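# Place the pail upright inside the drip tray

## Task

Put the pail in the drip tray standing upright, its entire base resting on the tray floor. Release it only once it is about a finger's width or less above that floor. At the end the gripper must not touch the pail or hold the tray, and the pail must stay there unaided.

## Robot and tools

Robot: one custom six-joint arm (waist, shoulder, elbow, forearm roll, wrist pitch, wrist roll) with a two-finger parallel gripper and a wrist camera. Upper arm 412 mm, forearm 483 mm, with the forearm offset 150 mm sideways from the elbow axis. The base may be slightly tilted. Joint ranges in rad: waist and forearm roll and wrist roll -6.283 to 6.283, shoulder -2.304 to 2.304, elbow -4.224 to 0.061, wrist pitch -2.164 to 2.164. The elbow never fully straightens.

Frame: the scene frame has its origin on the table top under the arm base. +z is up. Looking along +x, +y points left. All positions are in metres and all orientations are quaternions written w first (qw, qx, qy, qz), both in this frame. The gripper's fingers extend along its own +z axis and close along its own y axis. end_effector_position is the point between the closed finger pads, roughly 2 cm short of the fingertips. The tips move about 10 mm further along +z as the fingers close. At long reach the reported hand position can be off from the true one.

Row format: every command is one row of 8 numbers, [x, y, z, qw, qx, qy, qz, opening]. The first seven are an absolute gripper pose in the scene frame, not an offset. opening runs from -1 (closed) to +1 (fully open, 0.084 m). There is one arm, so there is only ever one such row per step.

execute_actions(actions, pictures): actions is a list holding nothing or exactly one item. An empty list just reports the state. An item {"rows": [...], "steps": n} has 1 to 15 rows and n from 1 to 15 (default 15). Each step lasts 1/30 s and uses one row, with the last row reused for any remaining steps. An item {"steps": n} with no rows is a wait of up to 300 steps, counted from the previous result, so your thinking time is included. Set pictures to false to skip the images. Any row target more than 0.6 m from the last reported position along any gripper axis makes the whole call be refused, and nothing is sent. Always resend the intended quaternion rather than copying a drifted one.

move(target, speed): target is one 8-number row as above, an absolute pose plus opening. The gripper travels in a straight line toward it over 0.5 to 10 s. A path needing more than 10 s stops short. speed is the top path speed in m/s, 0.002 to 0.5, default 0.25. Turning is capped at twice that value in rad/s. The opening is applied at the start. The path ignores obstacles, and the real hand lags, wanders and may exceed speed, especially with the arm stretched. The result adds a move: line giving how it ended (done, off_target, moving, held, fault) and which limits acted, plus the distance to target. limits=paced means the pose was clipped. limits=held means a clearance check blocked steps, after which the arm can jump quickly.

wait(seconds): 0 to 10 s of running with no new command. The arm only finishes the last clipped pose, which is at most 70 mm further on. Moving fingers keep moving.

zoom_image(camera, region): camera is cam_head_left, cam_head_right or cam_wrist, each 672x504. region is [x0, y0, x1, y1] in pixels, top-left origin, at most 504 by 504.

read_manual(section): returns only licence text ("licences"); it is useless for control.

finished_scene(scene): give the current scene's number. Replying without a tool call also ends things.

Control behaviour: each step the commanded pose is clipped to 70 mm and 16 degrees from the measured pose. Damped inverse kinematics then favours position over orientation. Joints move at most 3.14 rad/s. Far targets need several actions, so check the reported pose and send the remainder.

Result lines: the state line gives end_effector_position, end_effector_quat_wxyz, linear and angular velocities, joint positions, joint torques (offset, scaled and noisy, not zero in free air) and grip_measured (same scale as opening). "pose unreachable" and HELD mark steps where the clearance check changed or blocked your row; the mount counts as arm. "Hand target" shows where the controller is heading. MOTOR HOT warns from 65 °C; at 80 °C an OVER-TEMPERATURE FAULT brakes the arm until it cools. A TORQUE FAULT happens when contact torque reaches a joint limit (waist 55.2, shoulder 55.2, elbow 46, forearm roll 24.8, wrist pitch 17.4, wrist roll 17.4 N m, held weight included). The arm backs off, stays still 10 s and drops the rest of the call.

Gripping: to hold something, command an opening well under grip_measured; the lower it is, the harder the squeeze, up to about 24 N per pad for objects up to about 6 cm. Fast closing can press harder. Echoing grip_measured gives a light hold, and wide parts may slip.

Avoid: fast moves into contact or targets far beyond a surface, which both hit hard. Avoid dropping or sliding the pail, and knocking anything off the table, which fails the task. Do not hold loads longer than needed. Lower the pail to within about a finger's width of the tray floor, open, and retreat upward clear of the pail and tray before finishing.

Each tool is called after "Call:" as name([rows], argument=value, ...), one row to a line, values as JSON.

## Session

Call:
execute_actions(actions=[])

Scene clock: 0.00 s of 4800.00 s.
end_effector_position=(+0.3764, +0.0919, +0.2728) grip_measured=+1.00 end_effector_quat_wxyz=(+0.634, +0.025, +0.773, -0.029) end_effector_velocity=(+0.000, +0.001, +0.000) end_effector_angular_velocity=(-0.000, -0.000, +0.002)
Joint positions: [ 0.5   -0.121 -0.033 -2.446 -1.48   0.114  0.084]
Joint velocities: [ 0.001 -0.    -0.001 -0.001 -0.    -0.001  0.   ]
Joint torques (N m, as the arm reports them, + toward a larger angle): no reading
Hand target: +0.376, +0.092, +0.273; +0.634, +0.025, +0.773, -0.029

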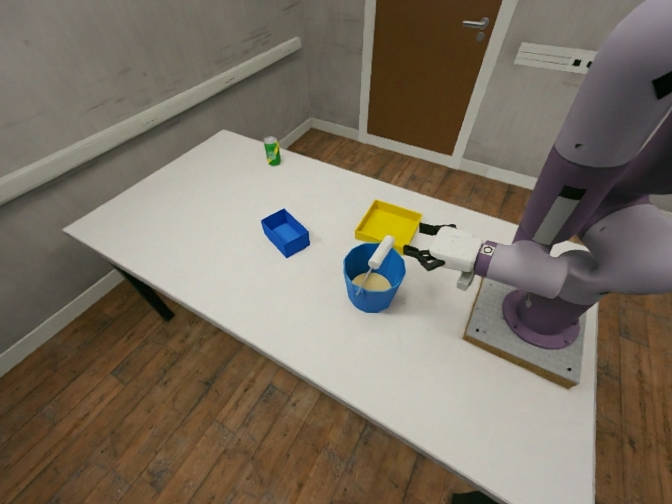

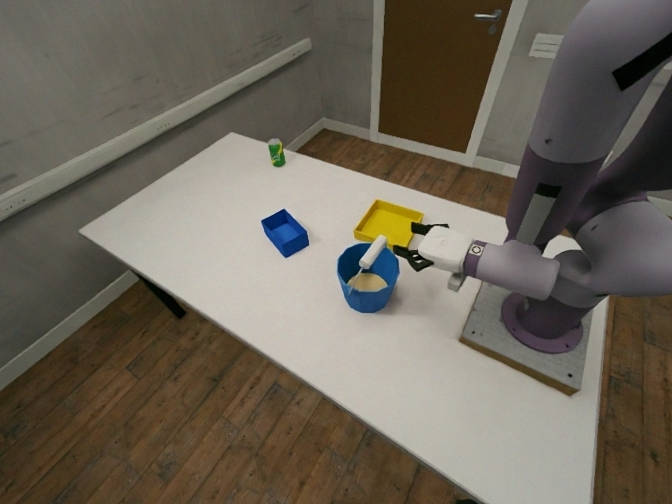

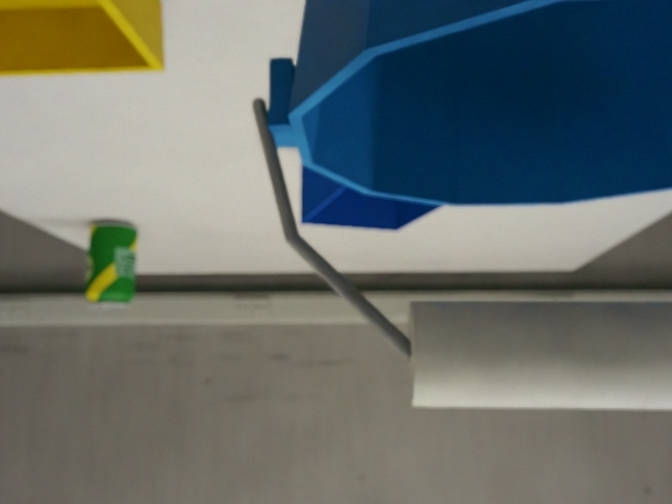

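Call:
move(target=[0.376,0.092,0.45,0.634,0.025,0.773,-0.029,1], speed=0.2)

Call:
move(target=[0.56,0.03,0.58,0,0,1,0,1], speed=0.25)

Scene clock: 4.17 s of 4800.00 s.
end_effector_position=(+0.3763, +0.0919, +0.2786) grip_measured=+1.00 end_effector_quat_wxyz=(+0.634, +0.025, +0.772, -0.029) end_effector_velocity=(-0.000, +0.000, +0.000) end_effector_angular_velocity=(-0.000, -0.000, +0.001)
Joint positions: [ 0.499 -0.08  -0.025 -2.444 -1.456  0.092  0.084]
Joint velocities: [ 0.001  0.     0.    -0.001 -0.    -0.    -0.   ]
Joint torques (N m, as the arm reports them, + toward a larger angle): [ 2.75 11.15 -6.47 -1.78 -0.83 -0.25]
Hand target: +0.376, +0.092, +0.279; +0.634, +0.025, +0.772, -0.029
Off the commanded pose: 0.171 m, 0 deg; position clipped at the last step of the last action.
move: held; limits=paced,held; held on 30 of 35 steps, including the last
pose unreachable: on one or more control steps of this call an arm could not follow its commanded pose, so it was not sent that pose on those steps. On the call's last step it was still not sent that pose. It may still have moved: this result reports where it is.
cause: the commanded pose would bring two parts of the arm too close to each other (joints 3 (elbow) and 4 (forearm roll) lie between them).

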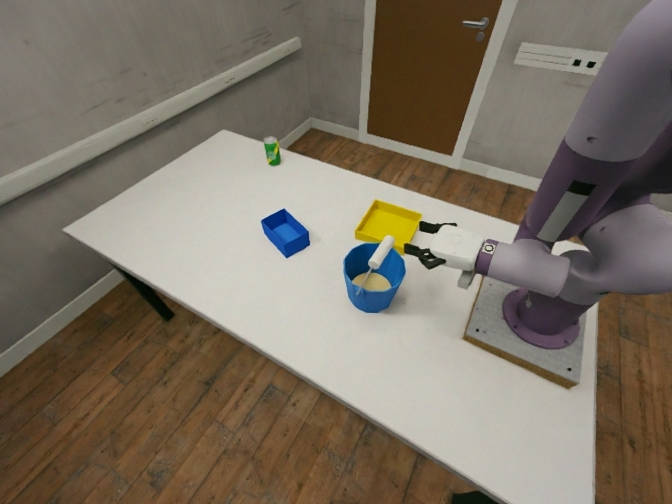

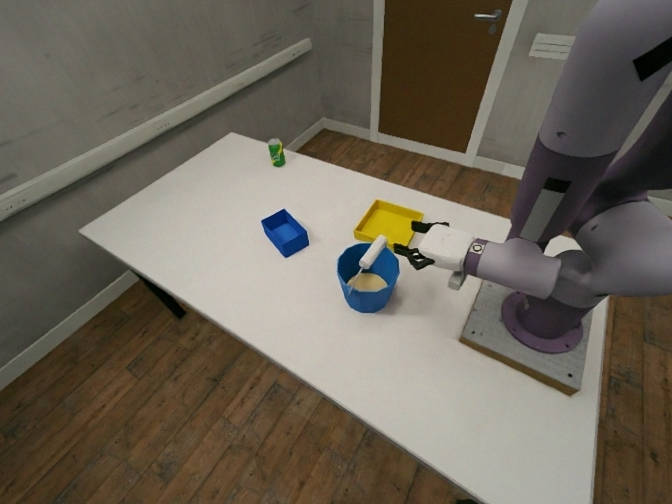

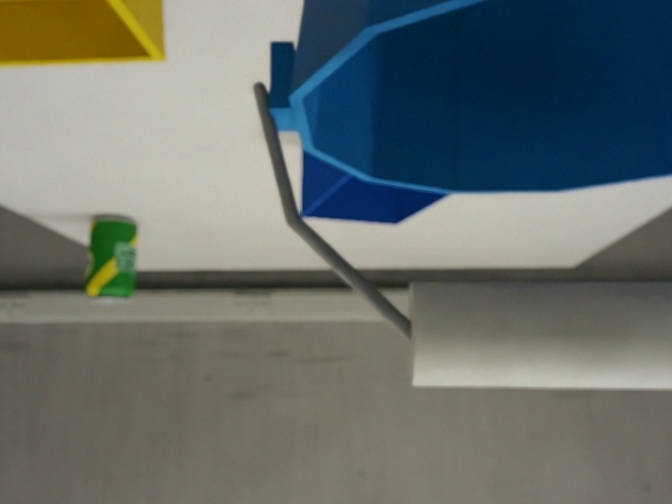

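Scene clock: 8.73 s of 4800.00 s.
end_effector_position=(+0.5616, +0.0319, +0.5785) grip_measured=+1.00 end_effector_quat_wxyz=(+0.000, -0.001, +1.000, +0.004) end_effector_velocity=(+0.000, -0.000, -0.001) end_effector_angular_velocity=(-0.002, +0.013, -0.001)
Joint positions: [-0.176 -0.057 -1.36  -3.064  1.264 -0.063  0.084]
Joint velocities: [ 0.001 -0.008 -0.007 -0.003  0.011  0.004  0.   ]
Joint torques (N m, as the arm reports them, + toward a larger angle): [  2.2   22.91 -18.31  -2.37   0.53  -0.25]
Hand target: +0.562, +0.032, +0.578; -0.000, -0.001, +1.000, +0.004
Off the commanded pose: 0.003 m, 0 deg.
move: done; limits=paced

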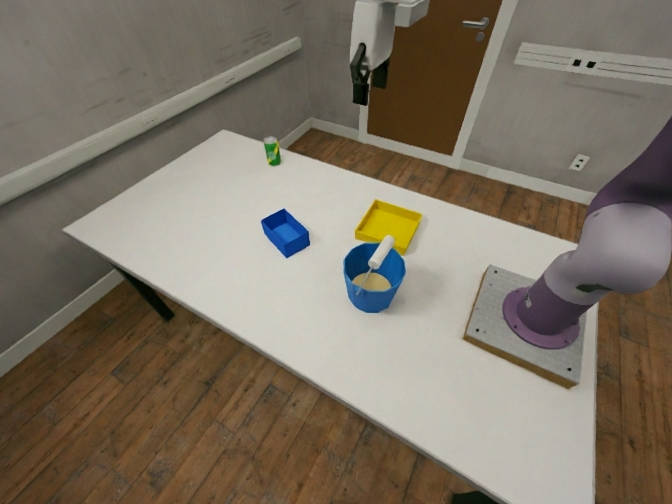

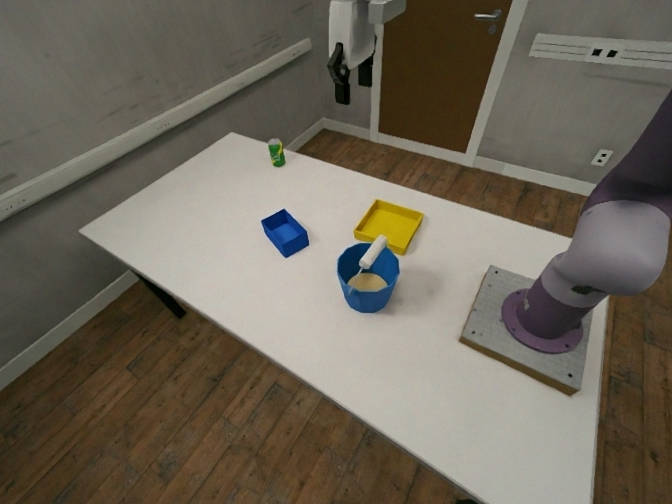

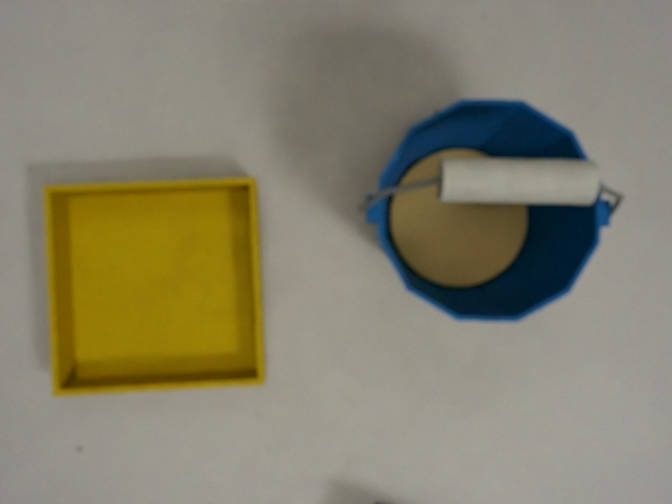

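Call:
move(target=[0.447,0.128,0.36,0,0.701,-0.713,0,1], speed=0.3)

Scene clock: 14.97 s of 4800.00 s.
end_effector_position=(+0.4459, +0.1277, +0.3606) grip_measured=+1.00 end_effector_quat_wxyz=(+0.001, +0.700, -0.714, +0.000) end_effector_velocity=(-0.001, +0.000, -0.001) end_effector_angular_velocity=(+0.002, +0.000, +0.009)
Joint positions: [ 0.077  0.081 -0.786 -3.069  0.814 -1.387  0.084]
Joint velocities: [ 0.     0.     0.003  0.003 -0.003 -0.01  -0.   ]
Joint torques (N m, as the arm reports them, + toward a larger angle): [  4.37  16.99 -17.45  -1.89   0.61  -0.14]
Hand target: +0.446, +0.128, +0.360; +0.001, +0.701, -0.713, +0.000
Off the commanded pose: 0.001 m, 0 deg.
After step 90, 0.17 s passed at rest.
move: done

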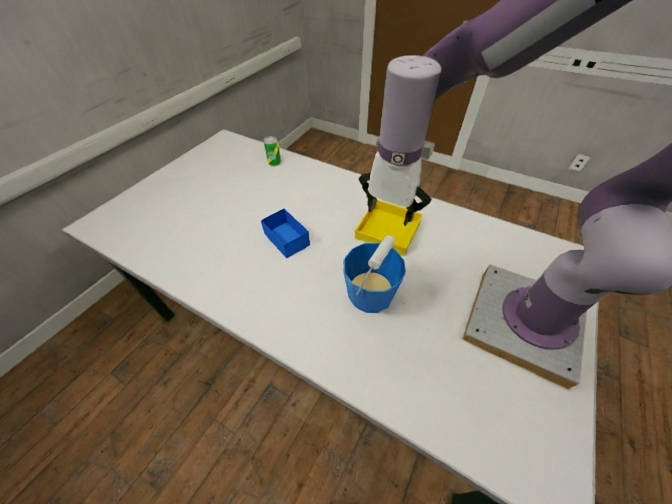

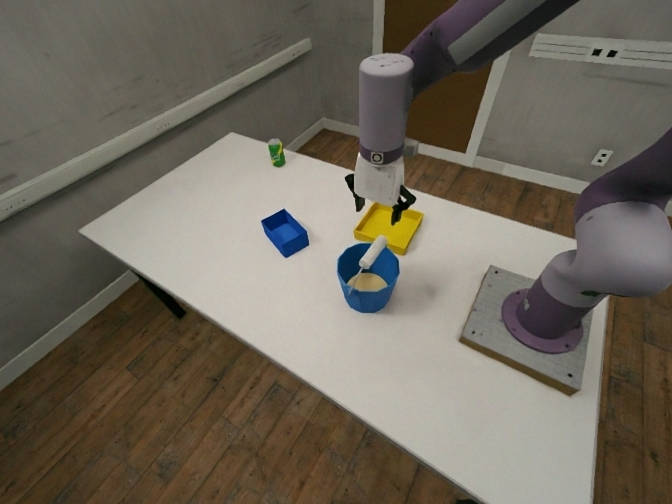

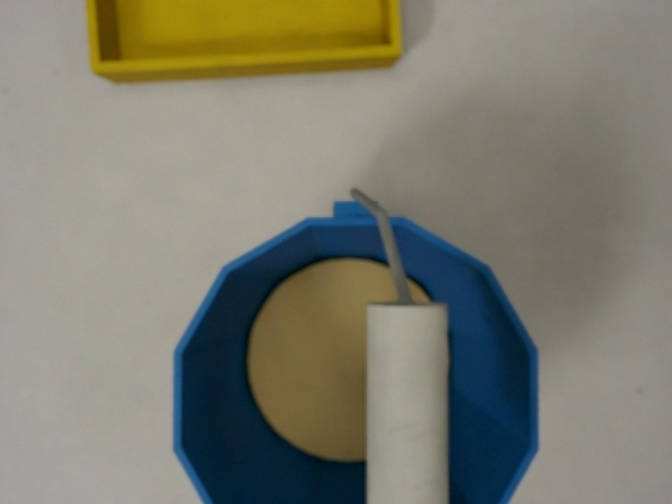

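Call:
move(target=[0.449,0.134,0.25,0,0.701,-0.713,0,1], speed=0.1)

Scene clock: 19.50 s of 4800.00 s.
end_effector_position=(+0.4485, +0.1338, +0.2504) grip_measured=+1.00 end_effector_quat_wxyz=(+0.000, +0.701, -0.713, +0.000) end_effector_velocity=(-0.000, -0.000, -0.002) end_effector_angular_velocity=(-0.000, +0.002, -0.001)
Joint positions: [ 0.102 -0.097 -0.714 -3.044  0.563 -1.396  0.084]
Joint velocities: [-0.001 -0.005  0.001  0.001 -0.003 -0.     0.   ]
Joint torques (N m, as the arm reports them, + toward a larger angle): [  4.14  20.53 -16.54  -2.05   0.42  -0.27]
Hand target: +0.448, +0.134, +0.250; +0.000, +0.701, -0.713, +0.000
Off the commanded pose: 0.001 m, 0 deg.
move: done

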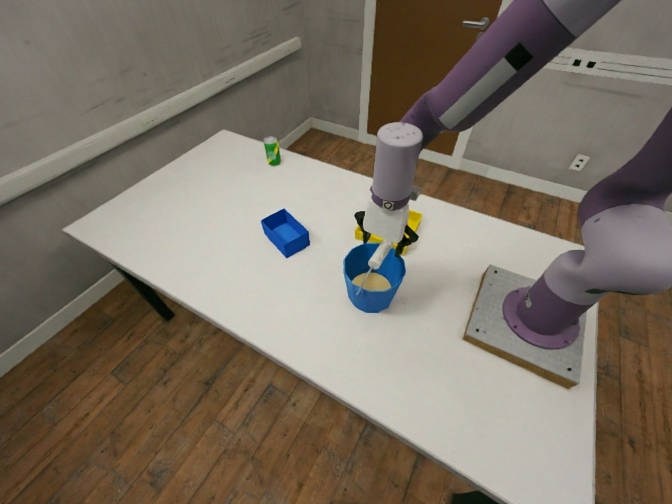

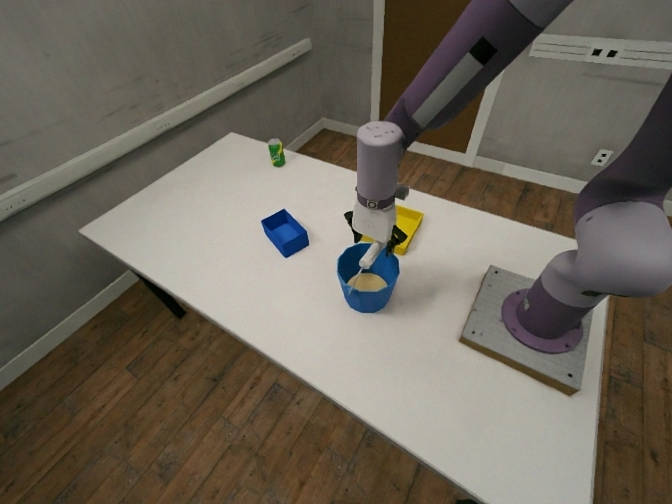

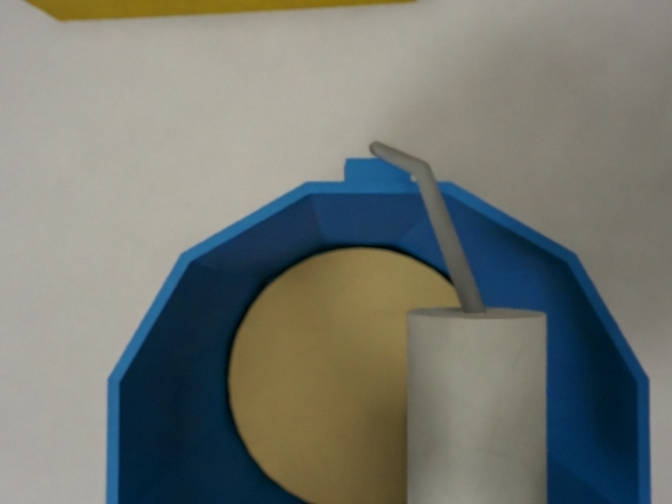

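Call:
move(target=[0.449,0.134,0.231,0,0.701,-0.713,0,1], speed=0.05)

Call:
move(target=[0.449,0.134,0.231,0,0.701,-0.713,0,-1], speed=0.05)

Call:
move(target=[0.449,0.134,0.31,0,0.701,-0.713,0,-1], speed=0.05)

Call:
move(target=[0.512,-0.065,0.335,0,0.701,-0.713,0,-1], speed=0.12)

Scene clock: 24.13 s of 4800.00 s.
end_effector_position=(+0.4489, +0.1340, +0.2312) grip_measured=+1.00 end_effector_quat_wxyz=(-0.000, +0.701, -0.713, +0.000) end_effector_velocity=(-0.000, +0.000, -0.001) end_effector_angular_velocity=(+0.001, -0.001, -0.002)
Joint positions: [ 0.104 -0.135 -0.708 -3.036  0.519 -1.403  0.084]
Joint velocities: [ 0.001 -0.002  0.001  0.002 -0.004  0.001 -0.   ]
Joint torques (N m, as the arm reports them, + toward a larger angle): [  5.48  23.2  -14.57  -1.78   0.4   -0.17]
Hand target: +0.449, +0.134, +0.231; +0.000, +0.701, -0.713, +0.000
Off the commanded pose: 0.000 m, 0 deg.
After step 90, 0.83 s passed at rest.
move: done

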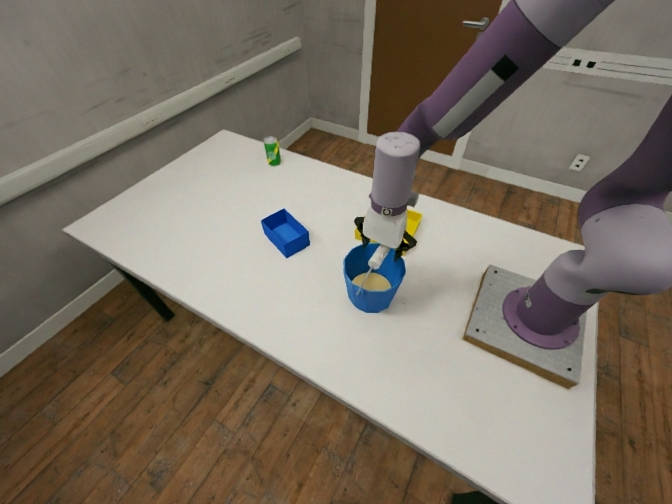

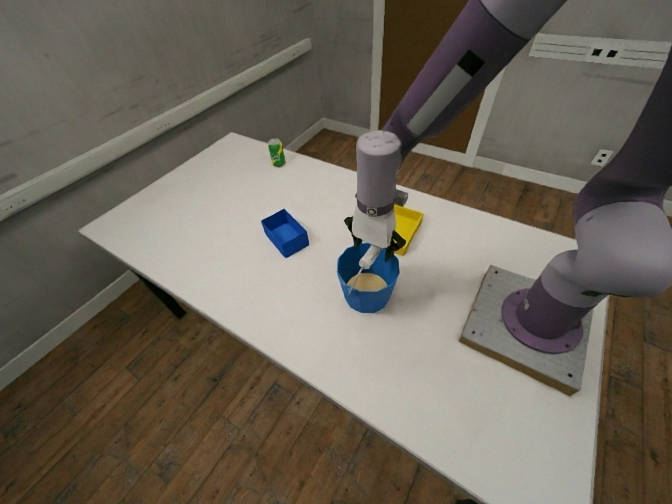

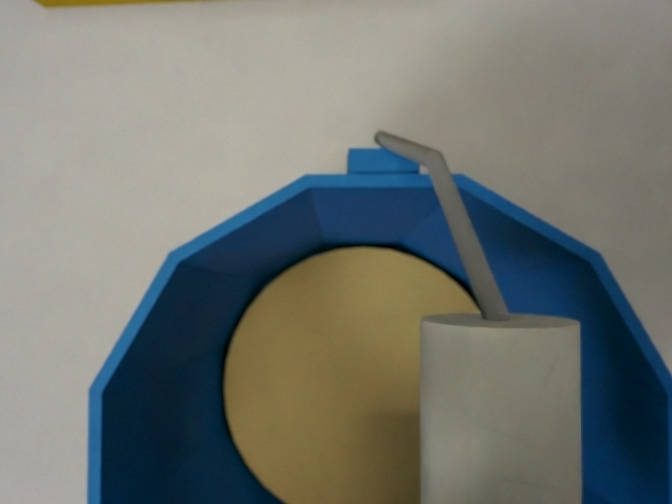

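Scene clock: 24.83 s of 4800.00 s.
end_effector_position=(+0.4490, +0.1340, +0.2311) grip_measured=-0.31 end_effector_quat_wxyz=(+0.000, +0.701, -0.713, -0.000) end_effector_velocity=(+0.000, -0.000, +0.000) end_effector_angular_velocity=(+0.000, -0.000, -0.002)
Joint positions: [ 0.104 -0.135 -0.708 -3.036  0.519 -1.403  0.031]
Joint velocities: [-0.001  0.    -0.     0.001  0.     0.     0.   ]
Joint torques (N m, as the arm reports them, + toward a larger angle): [  4.62  19.89 -14.7   -1.92  -0.01  -0.31]
Hand target: +0.449, +0.134, +0.231; +0.000, +0.701, -0.713, +0.000
Off the commanded pose: 0.000 m, 0 deg.
move: done

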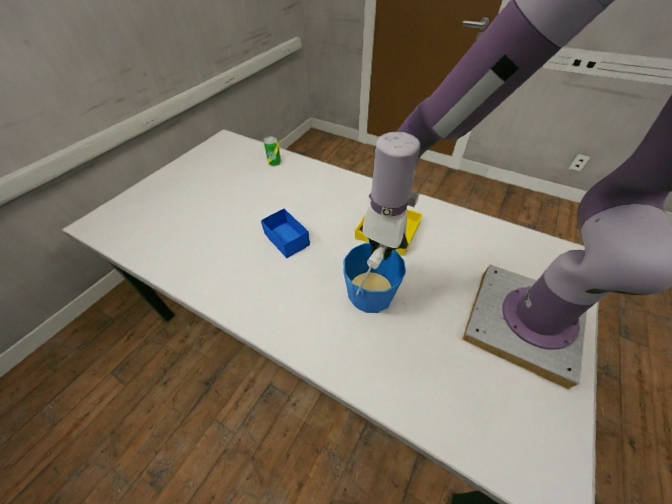

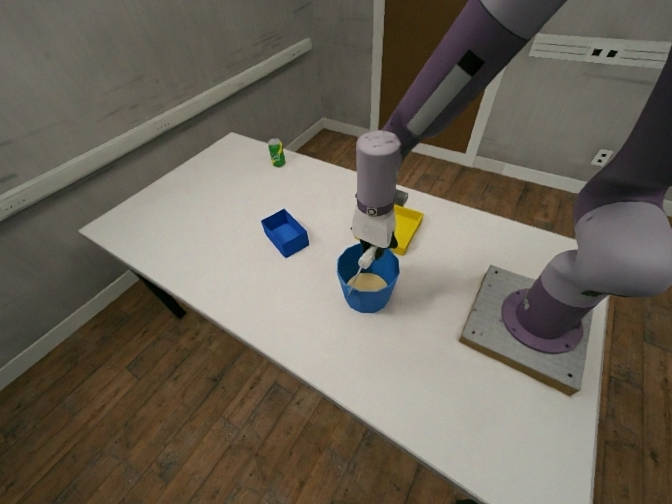

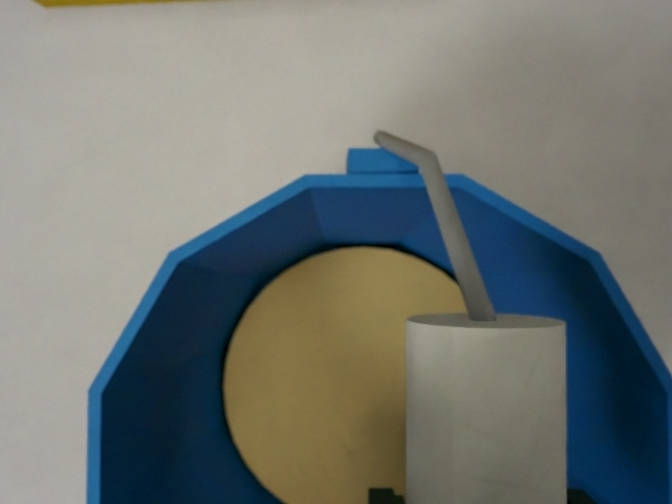

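Scene clock: 26.73 s of 4800.00 s.
end_effector_position=(+0.4493, +0.1342, +0.3096) grip_measured=-0.31 end_effector_quat_wxyz=(-0.000, +0.701, -0.713, -0.000) end_effector_velocity=(-0.000, -0.000, +0.001) end_effector_angular_velocity=(+0.000, +0.001, +0.000)
Joint positions: [ 0.095  0.001 -0.752 -3.058  0.699 -1.384  0.03 ]
Joint velocities: [-0.     0.002 -0.     0.     0.003 -0.001 -0.   ]
Joint torques (N m, as the arm reports them, + toward a larger angle): [  3.39  22.81 -19.84  -1.96   0.38  -0.22]
Hand target: +0.449, +0.134, +0.310; -0.000, +0.701, -0.713, -0.000
Off the commanded pose: 0.001 m, 0 deg.
move: done

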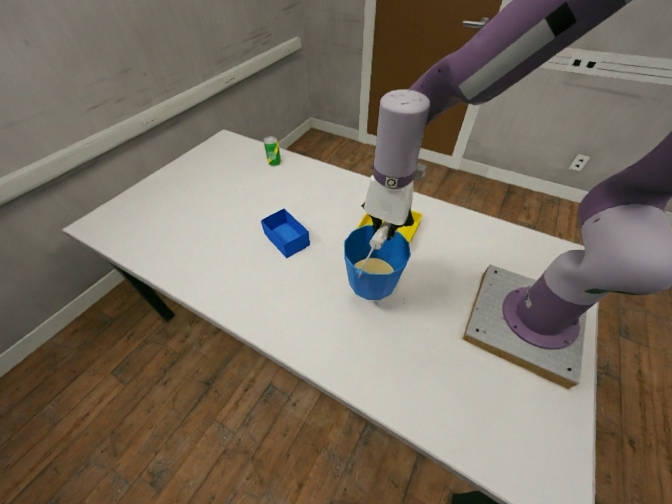

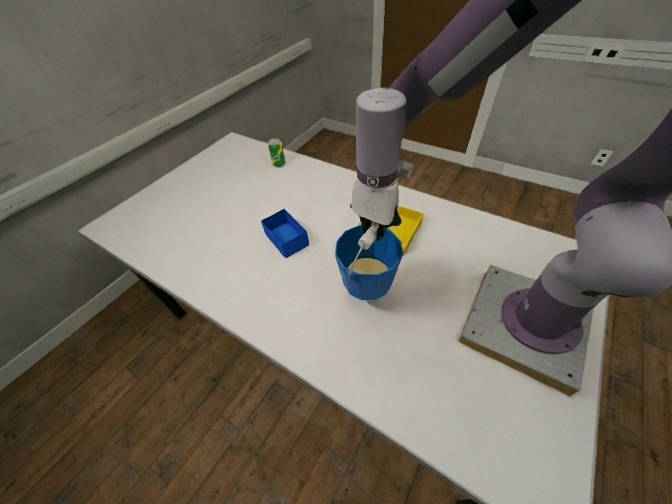

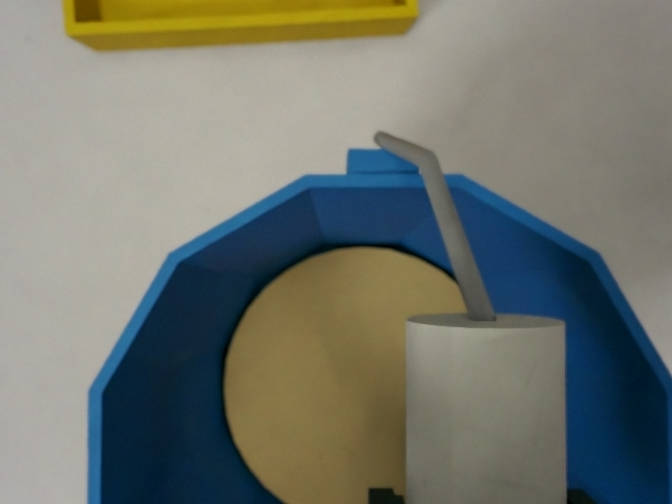

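Scene clock: 28.93 s of 4800.00 s.
end_effector_position=(+0.5122, -0.0643, +0.3348) grip_measured=-0.31 end_effector_quat_wxyz=(-0.001, +0.701, -0.713, -0.000) end_effector_velocity=(+0.001, -0.001, +0.001) end_effector_angular_velocity=(+0.001, -0.001, +0.001)
Joint positions: [-0.337 -0.122 -0.915 -3.036  0.767 -1.829  0.03 ]
Joint velocities: [-0.002 -0.002 -0.003  0.002  0.001 -0.005  0.   ]
Joint torques (N m, as the arm reports them, + toward a larger angle): [  3.54  26.39 -20.61  -2.56   0.2   -0.23]
Hand target: +0.512, -0.065, +0.335; -0.001, +0.701, -0.713, -0.000
Off the commanded pose: 0.001 m, 0 deg.
move: done

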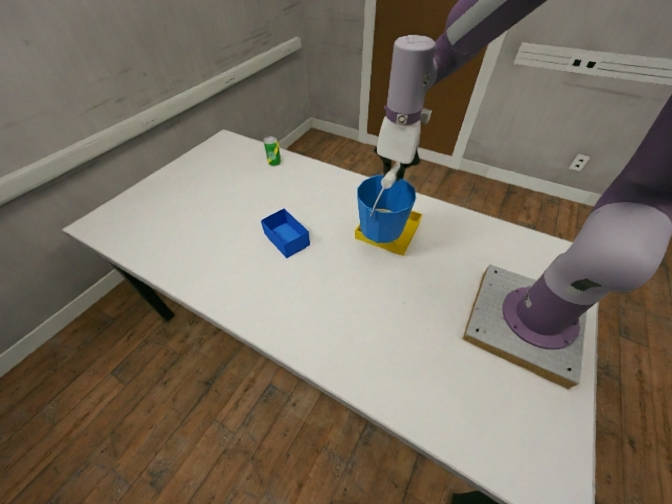

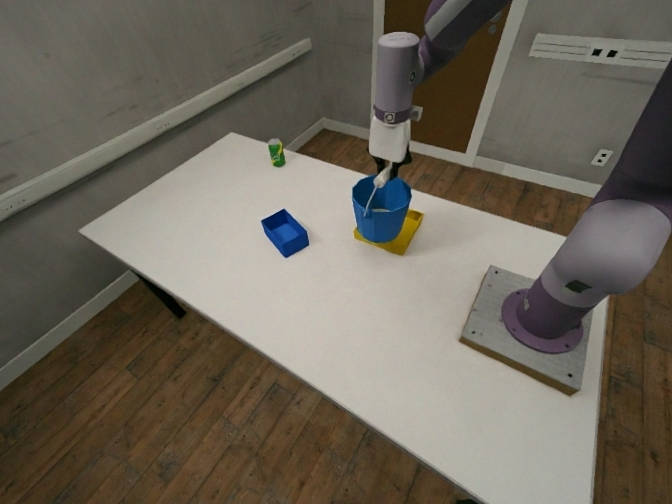

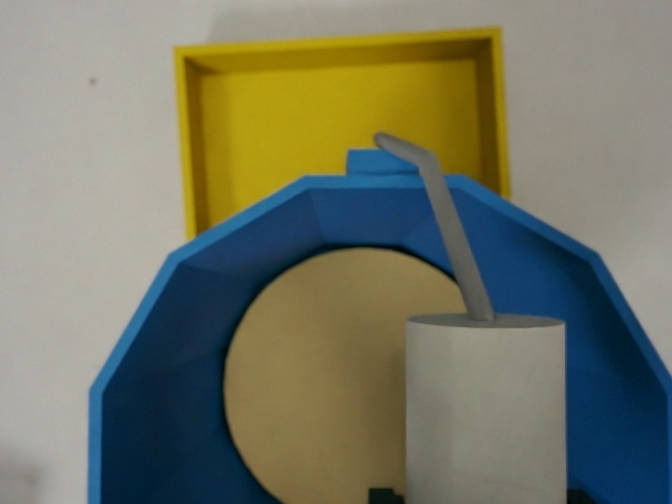

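Call:
move(target=[0.516,-0.160,0.295,0,0.701,-0.713,0,-1], speed=0.1)

Call:
move(target=[0.516,-0.160,0.245,0,0.701,-0.713,0,-1], speed=0.04)

Call:
zoom_image(camera="cam_head_left", region=[320,130,460,270])

Scene clock: 33.93 s of 4800.00 s.
end_effector_position=(+0.5160, -0.1596, +0.2951) grip_measured=-0.31 end_effector_quat_wxyz=(-0.000, +0.701, -0.713, +0.000) end_effector_velocity=(-0.001, -0.001, -0.002) end_effector_angular_velocity=(+0.003, +0.004, -0.002)
Joint positions: [-0.506 -0.25  -0.962 -3.023  0.699 -2.013  0.03 ]
Joint velocities: [-0.002 -0.003  0.     0.002  0.002 -0.002  0.   ]
Joint torques (N m, as the arm reports them, + toward a larger angle): [  0.47  31.49 -20.12  -1.55   0.5   -0.19]
Hand target: +0.516, -0.160, +0.295; -0.000, +0.701, -0.713, +0.000
Off the commanded pose: 0.000 m, 0 deg.
After step 90, 0.53 s passed at rest.
move: done

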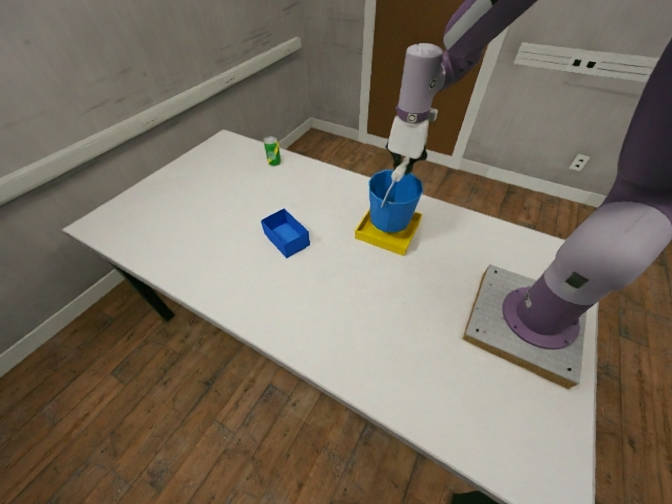

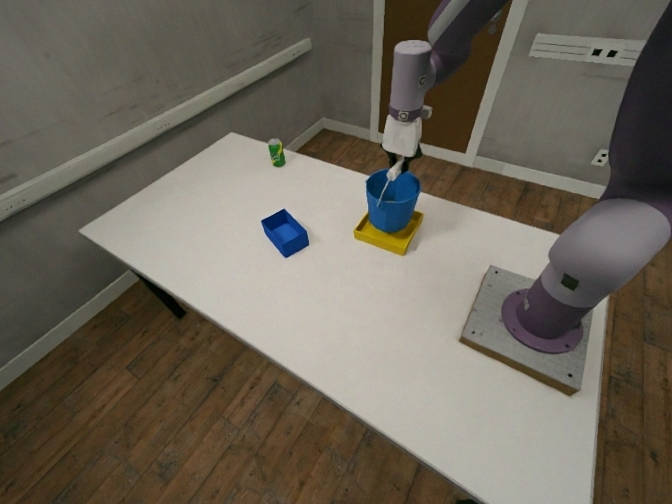

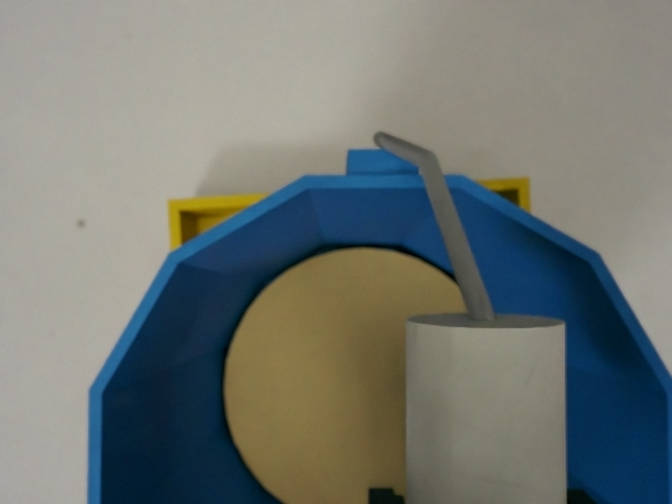

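Scene clock: 35.53 s of 4800.00 s.
end_effector_position=(+0.5158, -0.1600, +0.2453) grip_measured=-0.31 end_effector_quat_wxyz=(+0.000, +0.701, -0.713, +0.000) end_effector_velocity=(-0.000, -0.000, -0.002) end_effector_angular_velocity=(+0.001, +0.001, -0.001)
Joint positions: [-0.499 -0.324 -0.937 -3.008  0.6   -2.026  0.03 ]
Joint velocities: [-0.001 -0.002  0.001  0.001 -0.002 -0.    -0.   ]
Joint torques (N m, as the arm reports them, + toward a larger angle): [  1.71  31.54 -17.23  -1.42   0.16  -0.39]
Hand target: +0.516, -0.160, +0.245; +0.000, +0.701, -0.713, +0.000
Off the commanded pose: 0.000 m, 0 deg.
move: done

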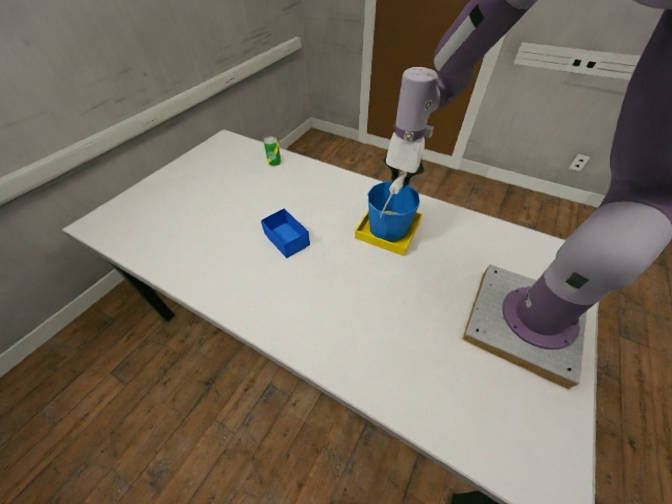

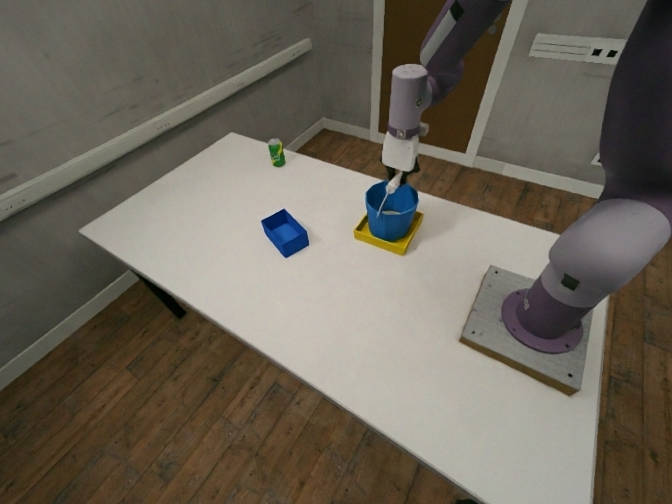

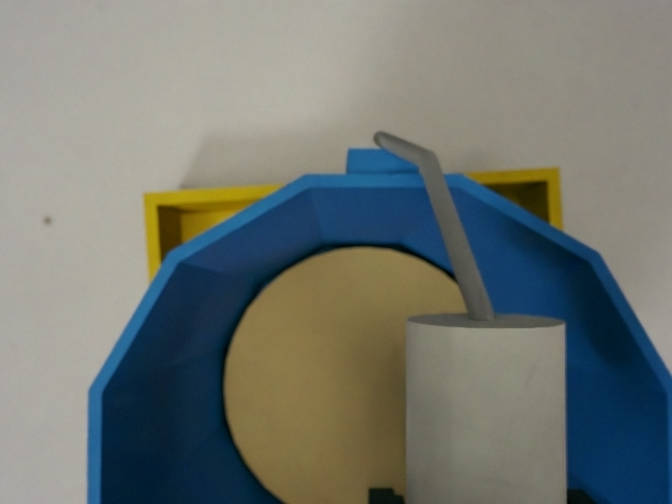

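Region (320, 130, 460, 270) of cam_head_left's 672x504 image, scaled by 3.600, with more detail than that image has.

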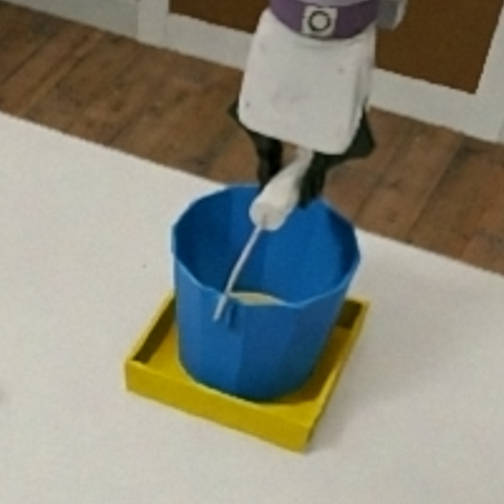

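Call:
move(target=[0.516,-0.160,0.241,0,0.701,-0.713,0,-1], speed=0.008)

Call:
move(target=[0.516,-0.160,0.241,0,0.701,-0.713,0,1], speed=0.01)

Call:
move(target=[0.516,-0.160,0.36,0,0.701,-0.713,0,1], speed=0.15)

Scene clock: 43.20 s of 4800.00 s.
end_effector_position=(+0.5160, -0.1600, +0.2411) grip_measured=-0.31 end_effector_quat_wxyz=(+0.000, +0.701, -0.713, -0.000) end_effector_velocity=(-0.000, +0.001, -0.001) end_effector_angular_velocity=(+0.001, +0.001, -0.000)
Joint positions: [-0.499 -0.331 -0.936 -3.006  0.592 -2.027  0.03 ]
Joint velocities: [ 0.001 -0.002  0.     0.001 -0.001  0.001 -0.   ]
Joint torques (N m, as the arm reports them, + toward a larger angle): [  0.08  34.5  -19.27  -2.19   0.36  -0.32]
Hand target: +0.516, -0.160, +0.241; +0.000, +0.701, -0.713, +0.000
Off the commanded pose: 0.000 m, 0 deg.
After step 90, 3.93 s passed at rest.
move: done

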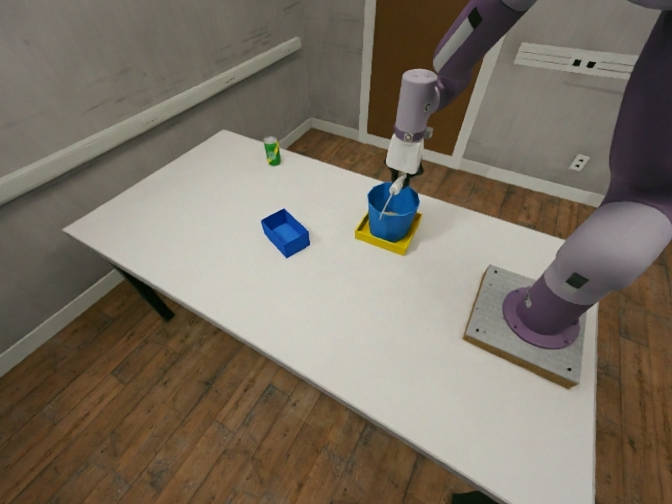

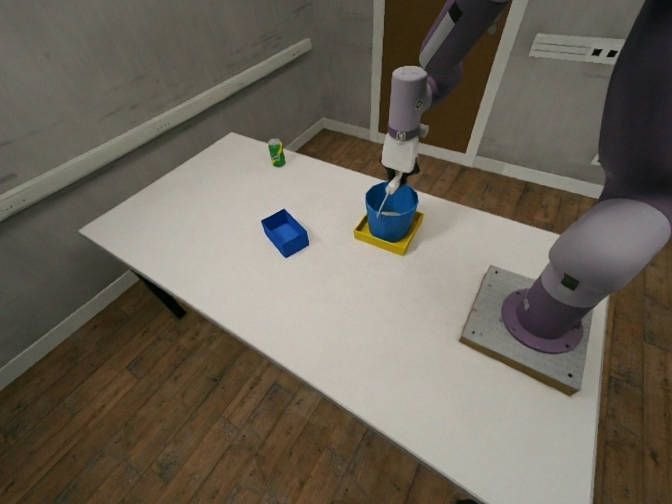

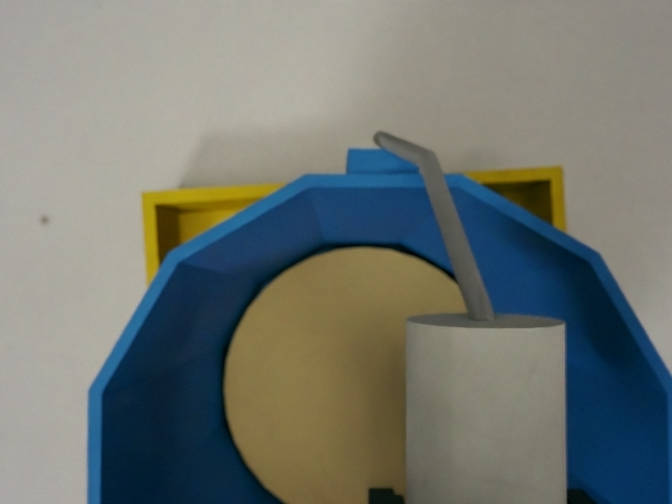

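Scene clock: 43.90 s of 4800.00 s.
end_effector_position=(+0.5160, -0.1600, +0.2410) grip_measured=+1.00 end_effector_quat_wxyz=(-0.000, +0.701, -0.713, +0.000) end_effector_velocity=(-0.000, +0.000, -0.000) end_effector_angular_velocity=(+0.001, +0.002, -0.003)
Joint positions: [-0.499 -0.331 -0.936 -3.006  0.592 -2.027  0.084]
Joint velocities: [ 0.    -0.     0.001  0.     0.001  0.003 -0.   ]
Joint torques (N m, as the arm reports them, + toward a larger angle): [  0.92  27.6  -16.68  -1.52   0.49  -0.3 ]
Hand target: +0.516, -0.160, +0.241; +0.000, +0.701, -0.713, +0.000
Off the commanded pose: 0.000 m, 0 deg.
move: done

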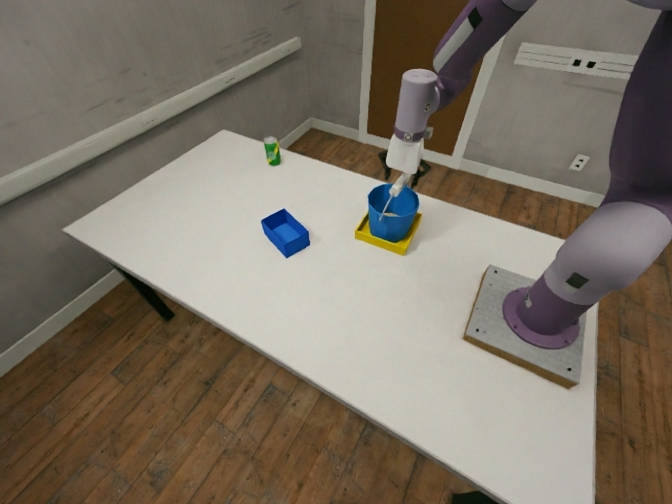

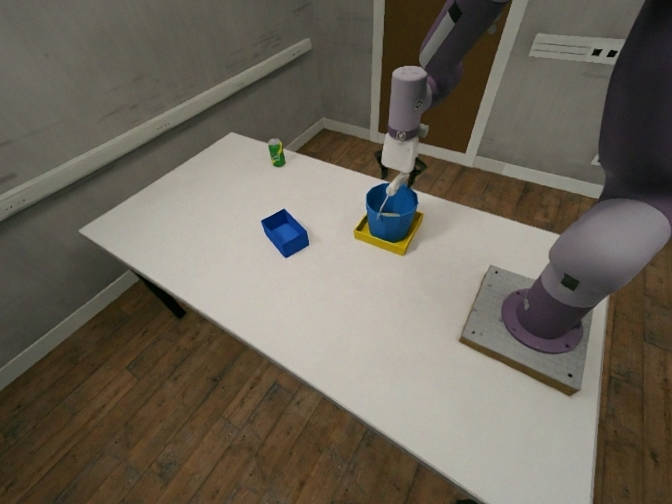

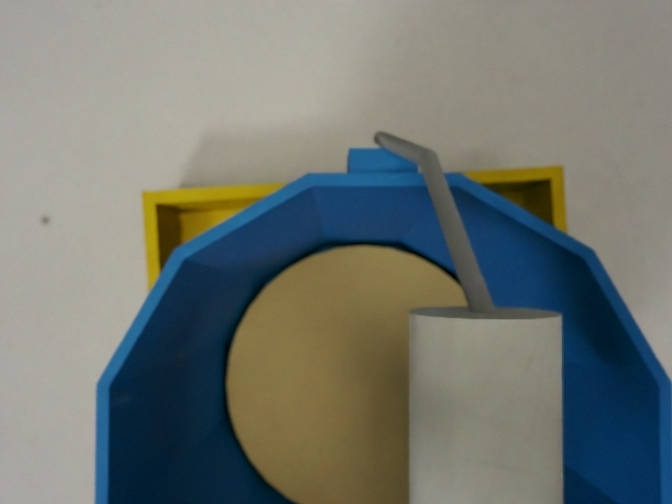

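Scene clock: 45.13 s of 4800.00 s.
end_effector_position=(+0.5165, -0.1601, +0.3594) grip_measured=+1.00 end_effector_quat_wxyz=(-0.000, +0.701, -0.713, -0.000) end_effector_velocity=(+0.001, -0.001, +0.003) end_effector_angular_velocity=(-0.001, -0.003, +0.000)
Joint positions: [-0.515 -0.172 -1.013 -3.038  0.829 -2.002  0.084]
Joint velocities: [-0.002  0.003 -0.004  0.     0.004 -0.002 -0.   ]
Joint torques (N m, as the arm reports them, + toward a larger angle): [  0.77  25.51 -18.4   -2.8    0.63  -0.39]
Hand target: +0.517, -0.160, +0.360; -0.000, +0.701, -0.713, -0.000
Off the commanded pose: 0.001 m, 0 deg.
move: done

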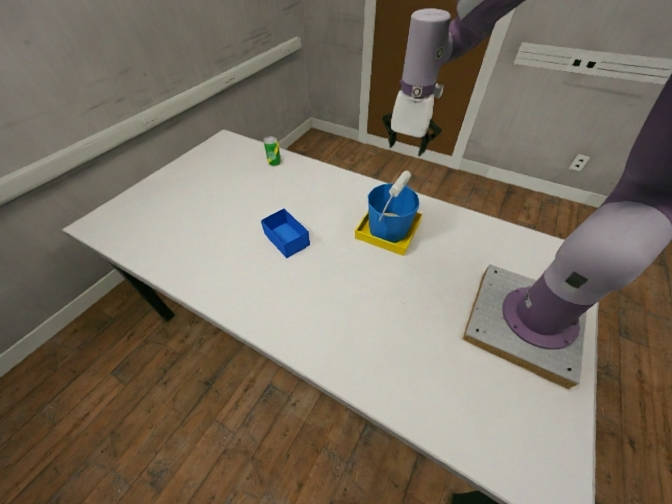

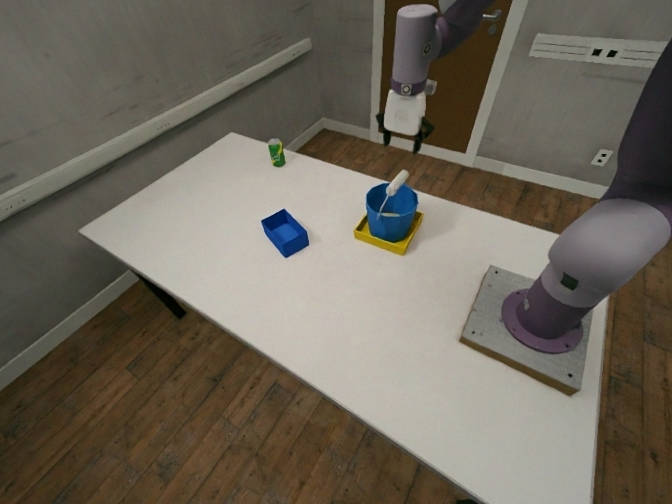

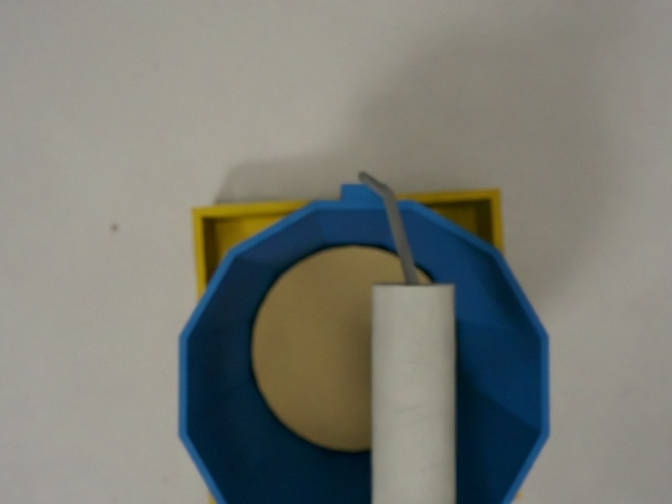

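Call:
finished_scene(scene=2)

The scene is finished: the task was done.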